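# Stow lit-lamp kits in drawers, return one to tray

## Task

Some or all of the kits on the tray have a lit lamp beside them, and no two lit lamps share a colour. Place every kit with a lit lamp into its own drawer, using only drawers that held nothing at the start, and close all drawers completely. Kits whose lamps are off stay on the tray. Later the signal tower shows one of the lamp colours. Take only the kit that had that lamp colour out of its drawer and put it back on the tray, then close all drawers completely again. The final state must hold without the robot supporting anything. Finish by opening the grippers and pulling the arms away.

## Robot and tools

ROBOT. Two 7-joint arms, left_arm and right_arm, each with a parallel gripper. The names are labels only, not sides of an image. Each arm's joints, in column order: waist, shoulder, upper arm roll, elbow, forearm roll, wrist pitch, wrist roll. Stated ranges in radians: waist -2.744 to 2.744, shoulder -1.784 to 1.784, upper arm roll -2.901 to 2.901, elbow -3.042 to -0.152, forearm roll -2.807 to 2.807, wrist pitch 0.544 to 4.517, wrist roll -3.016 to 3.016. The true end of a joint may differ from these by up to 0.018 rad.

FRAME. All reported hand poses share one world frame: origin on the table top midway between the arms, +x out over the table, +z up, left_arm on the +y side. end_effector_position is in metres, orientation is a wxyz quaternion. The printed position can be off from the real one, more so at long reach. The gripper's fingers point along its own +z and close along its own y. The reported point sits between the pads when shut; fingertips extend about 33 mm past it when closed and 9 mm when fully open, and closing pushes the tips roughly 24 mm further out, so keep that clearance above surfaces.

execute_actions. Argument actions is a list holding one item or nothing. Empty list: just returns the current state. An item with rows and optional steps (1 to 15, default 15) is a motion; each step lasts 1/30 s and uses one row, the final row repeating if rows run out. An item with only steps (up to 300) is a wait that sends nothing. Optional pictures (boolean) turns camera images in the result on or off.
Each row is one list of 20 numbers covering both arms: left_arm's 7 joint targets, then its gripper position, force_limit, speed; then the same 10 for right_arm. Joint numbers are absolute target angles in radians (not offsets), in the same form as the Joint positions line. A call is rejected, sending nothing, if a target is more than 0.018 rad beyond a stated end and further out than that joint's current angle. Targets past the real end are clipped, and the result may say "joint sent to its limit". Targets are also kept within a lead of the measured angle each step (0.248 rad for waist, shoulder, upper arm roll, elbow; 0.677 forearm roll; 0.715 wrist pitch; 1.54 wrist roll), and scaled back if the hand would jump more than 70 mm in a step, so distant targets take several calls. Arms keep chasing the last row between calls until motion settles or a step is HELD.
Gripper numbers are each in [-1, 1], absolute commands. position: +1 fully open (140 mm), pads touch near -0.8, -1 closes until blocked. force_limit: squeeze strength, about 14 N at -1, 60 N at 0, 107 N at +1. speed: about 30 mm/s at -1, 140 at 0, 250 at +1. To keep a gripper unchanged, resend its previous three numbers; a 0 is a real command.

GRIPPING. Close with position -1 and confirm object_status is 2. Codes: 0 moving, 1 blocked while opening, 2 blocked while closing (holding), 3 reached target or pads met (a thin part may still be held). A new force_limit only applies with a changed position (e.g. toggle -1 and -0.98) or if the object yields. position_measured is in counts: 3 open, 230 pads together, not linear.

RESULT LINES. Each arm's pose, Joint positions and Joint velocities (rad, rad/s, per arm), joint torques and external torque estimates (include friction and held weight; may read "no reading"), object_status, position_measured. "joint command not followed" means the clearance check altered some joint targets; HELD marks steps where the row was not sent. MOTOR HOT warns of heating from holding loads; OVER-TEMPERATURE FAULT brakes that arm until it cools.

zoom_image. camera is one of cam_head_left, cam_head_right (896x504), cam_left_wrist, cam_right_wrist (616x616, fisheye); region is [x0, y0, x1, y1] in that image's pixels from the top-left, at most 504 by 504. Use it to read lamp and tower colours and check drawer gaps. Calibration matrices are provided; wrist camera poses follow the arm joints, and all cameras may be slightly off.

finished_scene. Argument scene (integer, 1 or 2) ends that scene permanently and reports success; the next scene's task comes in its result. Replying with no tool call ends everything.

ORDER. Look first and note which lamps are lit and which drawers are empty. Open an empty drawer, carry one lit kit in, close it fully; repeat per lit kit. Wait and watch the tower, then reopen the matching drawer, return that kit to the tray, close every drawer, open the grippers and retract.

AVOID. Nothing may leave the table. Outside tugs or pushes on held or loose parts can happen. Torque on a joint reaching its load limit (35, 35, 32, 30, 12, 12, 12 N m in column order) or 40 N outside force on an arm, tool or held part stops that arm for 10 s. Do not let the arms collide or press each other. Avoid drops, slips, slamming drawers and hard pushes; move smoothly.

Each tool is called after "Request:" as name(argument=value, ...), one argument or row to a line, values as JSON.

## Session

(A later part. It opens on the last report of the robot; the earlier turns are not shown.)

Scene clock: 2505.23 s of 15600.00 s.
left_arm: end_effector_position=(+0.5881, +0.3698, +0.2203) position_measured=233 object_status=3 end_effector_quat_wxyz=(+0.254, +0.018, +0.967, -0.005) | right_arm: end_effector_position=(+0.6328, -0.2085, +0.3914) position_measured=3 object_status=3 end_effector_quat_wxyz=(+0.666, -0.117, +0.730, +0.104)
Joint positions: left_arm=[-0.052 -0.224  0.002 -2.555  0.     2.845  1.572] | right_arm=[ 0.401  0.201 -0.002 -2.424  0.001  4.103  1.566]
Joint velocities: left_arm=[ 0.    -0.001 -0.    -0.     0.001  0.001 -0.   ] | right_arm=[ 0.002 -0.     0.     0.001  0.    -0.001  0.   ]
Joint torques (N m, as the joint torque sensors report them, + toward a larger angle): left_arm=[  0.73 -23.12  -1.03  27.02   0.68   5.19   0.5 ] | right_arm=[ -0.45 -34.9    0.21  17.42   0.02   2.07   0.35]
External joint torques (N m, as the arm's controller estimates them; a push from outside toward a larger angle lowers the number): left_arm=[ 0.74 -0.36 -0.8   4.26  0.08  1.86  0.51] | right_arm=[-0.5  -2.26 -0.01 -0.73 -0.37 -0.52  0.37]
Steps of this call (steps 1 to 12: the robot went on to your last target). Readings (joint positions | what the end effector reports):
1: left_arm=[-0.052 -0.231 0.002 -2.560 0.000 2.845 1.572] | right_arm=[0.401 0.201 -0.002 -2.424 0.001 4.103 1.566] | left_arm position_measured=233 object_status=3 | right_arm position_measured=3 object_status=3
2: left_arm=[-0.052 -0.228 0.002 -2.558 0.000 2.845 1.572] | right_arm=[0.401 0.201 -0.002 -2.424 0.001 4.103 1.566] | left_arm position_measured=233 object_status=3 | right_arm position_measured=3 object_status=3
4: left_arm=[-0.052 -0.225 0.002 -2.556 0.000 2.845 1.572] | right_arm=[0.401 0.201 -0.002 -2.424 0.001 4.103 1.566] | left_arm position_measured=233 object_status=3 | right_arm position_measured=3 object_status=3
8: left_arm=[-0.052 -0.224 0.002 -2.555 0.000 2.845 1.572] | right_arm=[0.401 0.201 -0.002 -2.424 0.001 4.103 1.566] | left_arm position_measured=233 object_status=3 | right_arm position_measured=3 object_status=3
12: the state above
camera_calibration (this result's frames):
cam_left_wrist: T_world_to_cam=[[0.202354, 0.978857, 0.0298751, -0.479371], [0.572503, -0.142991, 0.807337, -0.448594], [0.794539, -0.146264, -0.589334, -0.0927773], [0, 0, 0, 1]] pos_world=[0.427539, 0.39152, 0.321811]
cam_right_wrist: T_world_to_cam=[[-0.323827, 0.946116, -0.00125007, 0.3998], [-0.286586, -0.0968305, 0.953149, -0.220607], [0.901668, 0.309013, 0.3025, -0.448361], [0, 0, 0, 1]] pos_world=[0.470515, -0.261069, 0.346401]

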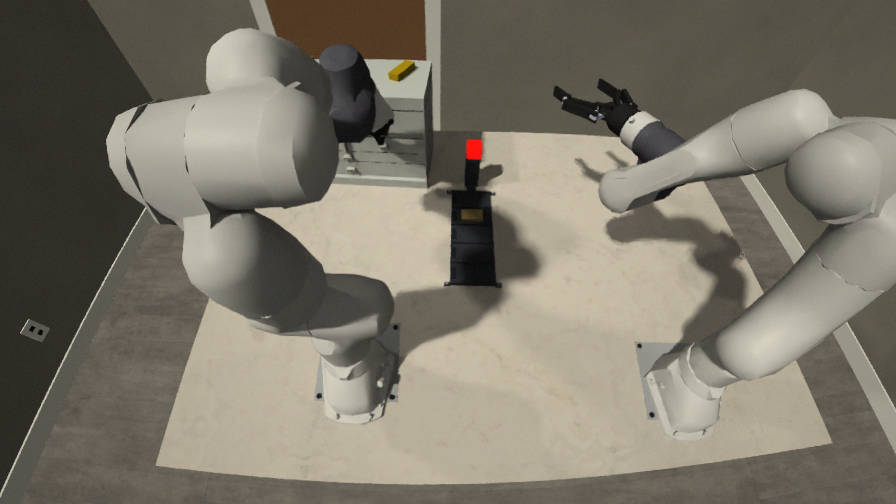

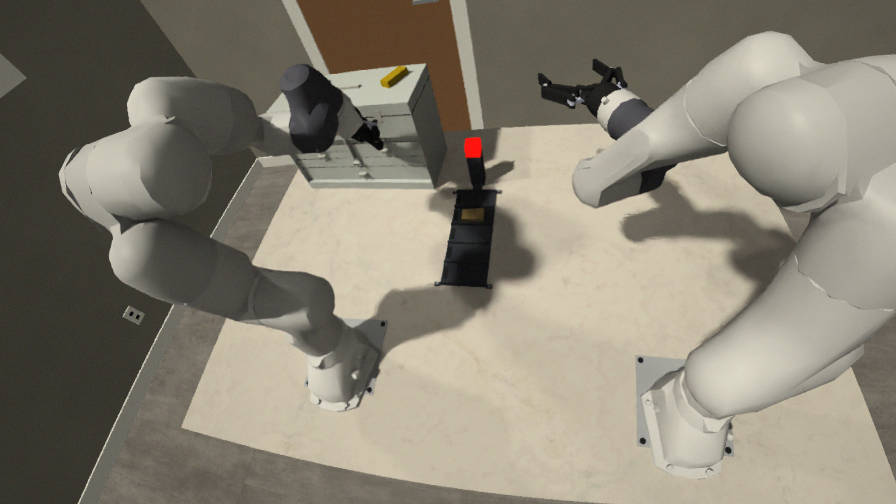

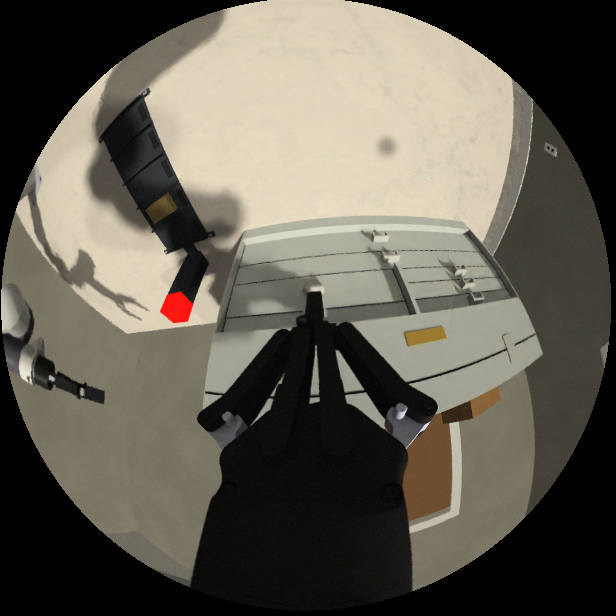

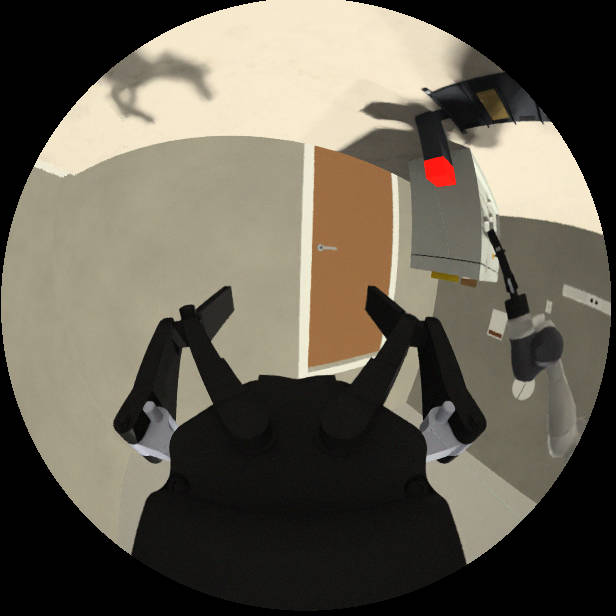

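Same as before (blocked). Back off.

Request:
execute_actions(
  actions=[
    {"rows":[[-0.049,-0.27,0,-2.59,0,2.85,1.578,-1,0,0,0.4,0.2,0,-2.425,0,4.1,1.571,1,0,1],[-0.049,-0.27,0,-2.59,0,2.85,1.578,-1,0,0,0.4,0.2,0,-2.425,0,4.1,1.571,1,0,1],[-0.049,-0.362,0,-2.678,0,2.846,1.578,-1,0,0,0.4,0.2,0,-2.425,0,4.1,1.571,1,0,1],[-0.049,-0.362,0,-2.678,0,2.846,1.578,-1,0,0,0.4,0.2,0,-2.425,0,4.1,1.571,1,0,1],[-0.049,-0.471,0,-2.771,0,2.83,1.578,-1,0,0,0.4,0.2,0,-2.425,0,4.1,1.571,1,0,1],[-0.049,-0.58,0,-2.852,0,2.8,1.578,-1,0,0,0.4,0.2,0,-2.425,0,4.1,1.571,1,0,1]],"steps":15},
  ],
  pictures=false,
)

Request:
execute_actions(
  actions=[
    {"steps":15},
  ],
)

Request:
zoom_image(
  camera="cam_left_wrist",
  region=[200, 220, 520, 400],
)

Scene clock: 2519.17 s of 15600.00 s.
left_arm: end_effector_position=(+0.4920, +0.3732, +0.2297) position_measured=233 object_status=3 end_effector_quat_wxyz=(+0.266, +0.018, +0.964, -0.005) | right_arm: end_effector_position=(+0.6328, -0.2085, +0.3914) position_measured=3 object_status=3 end_effector_quat_wxyz=(+0.666, -0.117, +0.730, +0.104)
Joint positions: left_arm=[-0.051 -0.576  0.001 -2.848  0.001  2.81   1.572] | right_arm=[ 0.401  0.201 -0.002 -2.424  0.001  4.103  1.566]
Joint velocities: left_arm=[-0.001 -0.022 -0.    -0.04  -0.002 -0.037 -0.001] | right_arm=[ 0.001 -0.001  0.001 -0.001 -0.001  0.001 -0.001]
Joint torques (N m, as the joint torque sensors report them, + toward a larger angle): left_arm=[  0.17 -11.56  -0.7   22.74   0.7    2.9    0.36] | right_arm=[ -0.67 -34.93   0.06  17.4    0.03   2.07   0.33]
External joint torques (N m, as the arm's controller estimates them; a push from outside toward a larger angle lowers the number): left_arm=[ 0.19 -0.58 -0.16 -1.01  0.06 -0.51  0.38] | right_arm=[-0.85 -2.29 -0.27 -0.74 -0.35 -0.53  0.36]
Steps of this call (steps 1 to 30: the robot went on to your last target; steps 31 to 90: nothing new was sent; then 10.43 s passed at rest; steps 91 to 105: all 15 steps of this action). Readings (joint positions | what the end effector reports):
91: left_arm=[-0.052 -0.232 0.002 -2.564 0.000 2.845 1.572] | right_arm=[0.401 0.201 -0.002 -2.424 0.001 4.103 1.566] | left_arm position_measured=233 object_status=3 | right_arm position_measured=3 object_status=3
92: left_arm=[-0.052 -0.244 0.002 -2.574 0.000 2.845 1.572] | right_arm=[0.401 0.201 -0.002 -2.424 0.001 4.103 1.566] | left_arm position_measured=233 object_status=3 | right_arm position_measured=3 object_status=3
94: left_arm=[-0.052 -0.304 0.002 -2.628 0.000 2.846 1.572] | right_arm=[0.401 0.201 -0.002 -2.424 0.001 4.103 1.566] | left_arm position_measured=233 object_status=3 | right_arm position_measured=3 object_status=3
98: left_arm=[-0.051 -0.516 0.001 -2.799 0.001 2.826 1.572] | right_arm=[0.401 0.201 -0.002 -2.424 0.001 4.103 1.566] | left_arm position_measured=233 object_status=3 | right_arm position_measured=3 object_status=3
105: the state above

Scene clock: 2519.67 s of 15600.00 s.
left_arm: end_effector_position=(+0.4900, +0.3732, +0.2280) position_measured=233 object_status=3 end_effector_quat_wxyz=(+0.263, +0.018, +0.965, -0.005) | right_arm: end_effector_position=(+0.6328, -0.2085, +0.3914) position_measured=3 object_status=3 end_effector_quat_wxyz=(+0.666, -0.117, +0.730, +0.104)
Joint positions: left_arm=[-0.051 -0.578  0.001 -2.85   0.001  2.804  1.572] | right_arm=[ 0.401  0.201 -0.002 -2.424  0.001  4.103  1.566]
Joint velocities: left_arm=[-0.001 -0.     0.002 -0.001  0.002 -0.002 -0.001] | right_arm=[ 0. -0.  0. -0. -0. -0.  0.]
Joint torques (N m, as the joint torque sensors report them, + toward a larger angle): left_arm=[  1.43 -12.03  -1.16  21.86   0.61   2.88   0.41] | right_arm=[ -0.51 -34.74   0.03  17.16   0.04   2.11   0.34]
External joint torques (N m, as the arm's controller estimates them; a push from outside toward a larger angle lowers the number): left_arm=[ 1.38 -1.15 -0.69 -1.36 -0.01 -0.43  0.43] | right_arm=[-0.49 -2.05 -0.13 -1.   -0.37 -0.49  0.37]
Steps of this call (steps 1 to 15: the robot went on to your last target). Readings (joint positions | what the end effector reports):
1: left_arm=[-0.051 -0.577 0.001 -2.849 0.001 2.809 1.572] | right_arm=[0.401 0.201 -0.002 -2.424 0.001 4.103 1.566] | left_arm position_measured=233 object_status=3 | right_arm position_measured=3 object_status=3
2: left_arm=[-0.051 -0.577 0.001 -2.850 0.001 2.808 1.572] | right_arm=[0.401 0.201 -0.002 -2.424 0.001 4.103 1.566] | left_arm position_measured=233 object_status=3 | right_arm position_measured=3 object_status=3
4: left_arm=[-0.051 -0.578 0.001 -2.850 0.001 2.807 1.572] | right_arm=[0.401 0.201 -0.002 -2.424 0.001 4.103 1.566] | left_arm position_measured=233 object_status=3 | right_arm position_measured=3 object_status=3
8: left_arm=[-0.051 -0.578 0.001 -2.850 0.001 2.805 1.572] | right_arm=[0.401 0.201 -0.002 -2.424 0.001 4.103 1.566] | left_arm position_measured=233 object_status=3 | right_arm position_measured=3 object_status=3
15: the state above
All arms were judged still, so your last target was given up. Only a new action makes them travel on or press farther. Fingers that are still opening or closing keep moving.
camera_calibration (this result's frames):
cam_left_wrist: T_world_to_cam=[[0.202085, 0.978822, 0.0326883, -0.463607], [0.557826, -0.142473, 0.817638, -0.393448], [0.804979, -0.146998, -0.574804, -0.0179385], [0, 0, 0, 1]] pos_world=[0.327604, 0.395096, 0.326542]
cam_right_wrist: T_world_to_cam=[[-0.323827, 0.946116, -0.0012498, 0.3998], [-0.286586, -0.0968306, 0.953149, -0.220608], [0.901668, 0.309013, 0.3025, -0.448361], [0, 0, 0, 1]] pos_world=[0.470515, -0.261069, 0.346401]

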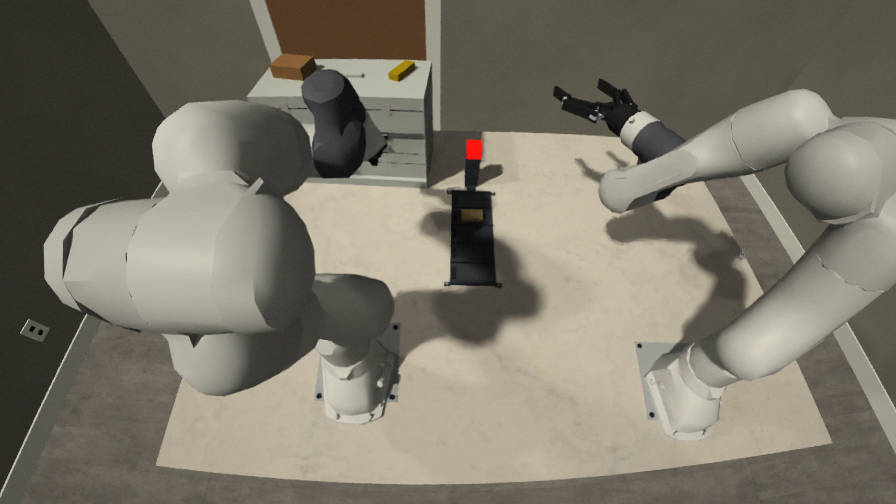

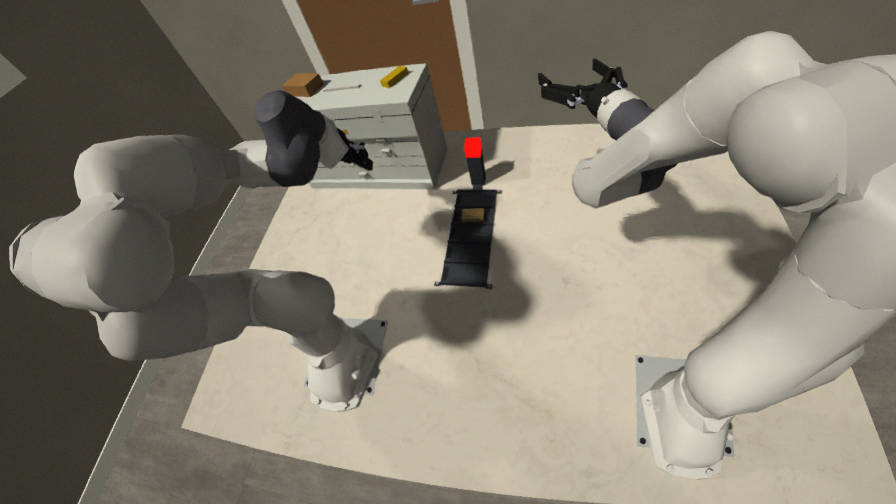

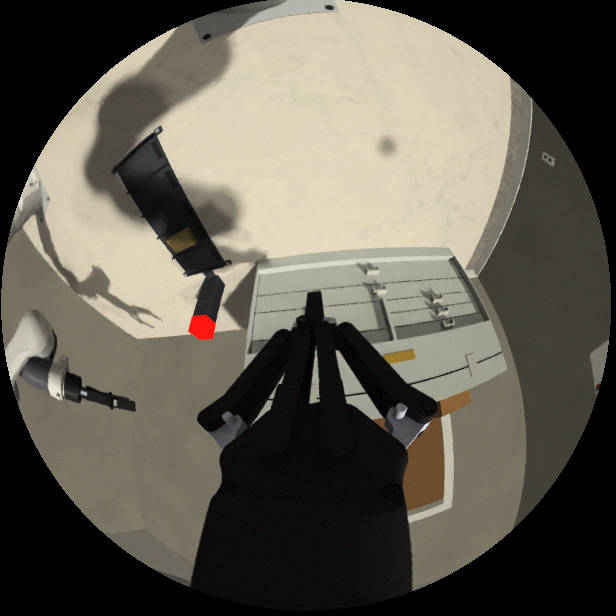

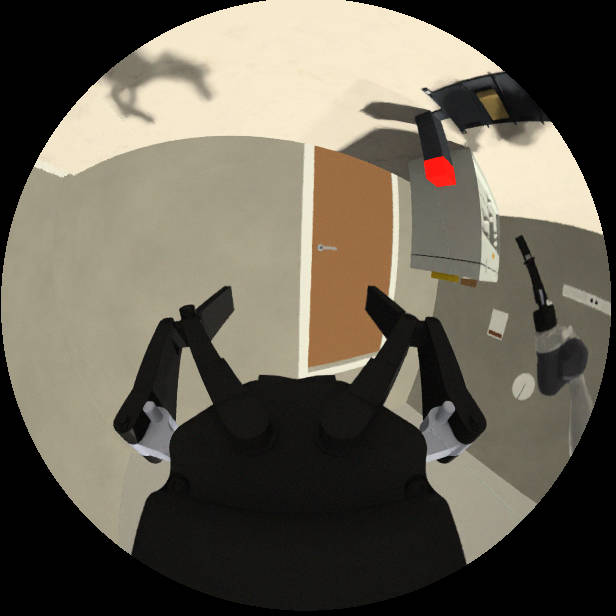

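Region (200, 220, 520, 400) of cam_left_wrist's 616x616 image, scaled by 1.575, with more detail than that image has; it fills the top 284 rows of this view, and the rest is white.

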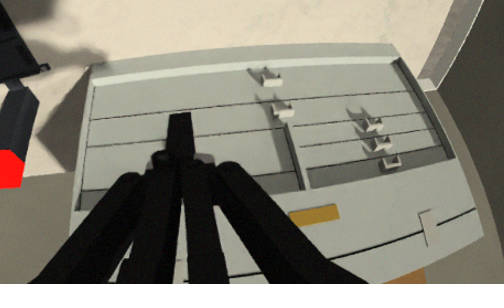

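Request:
finished_scene(
  scene=1,
)

The scene is finished: the task was done.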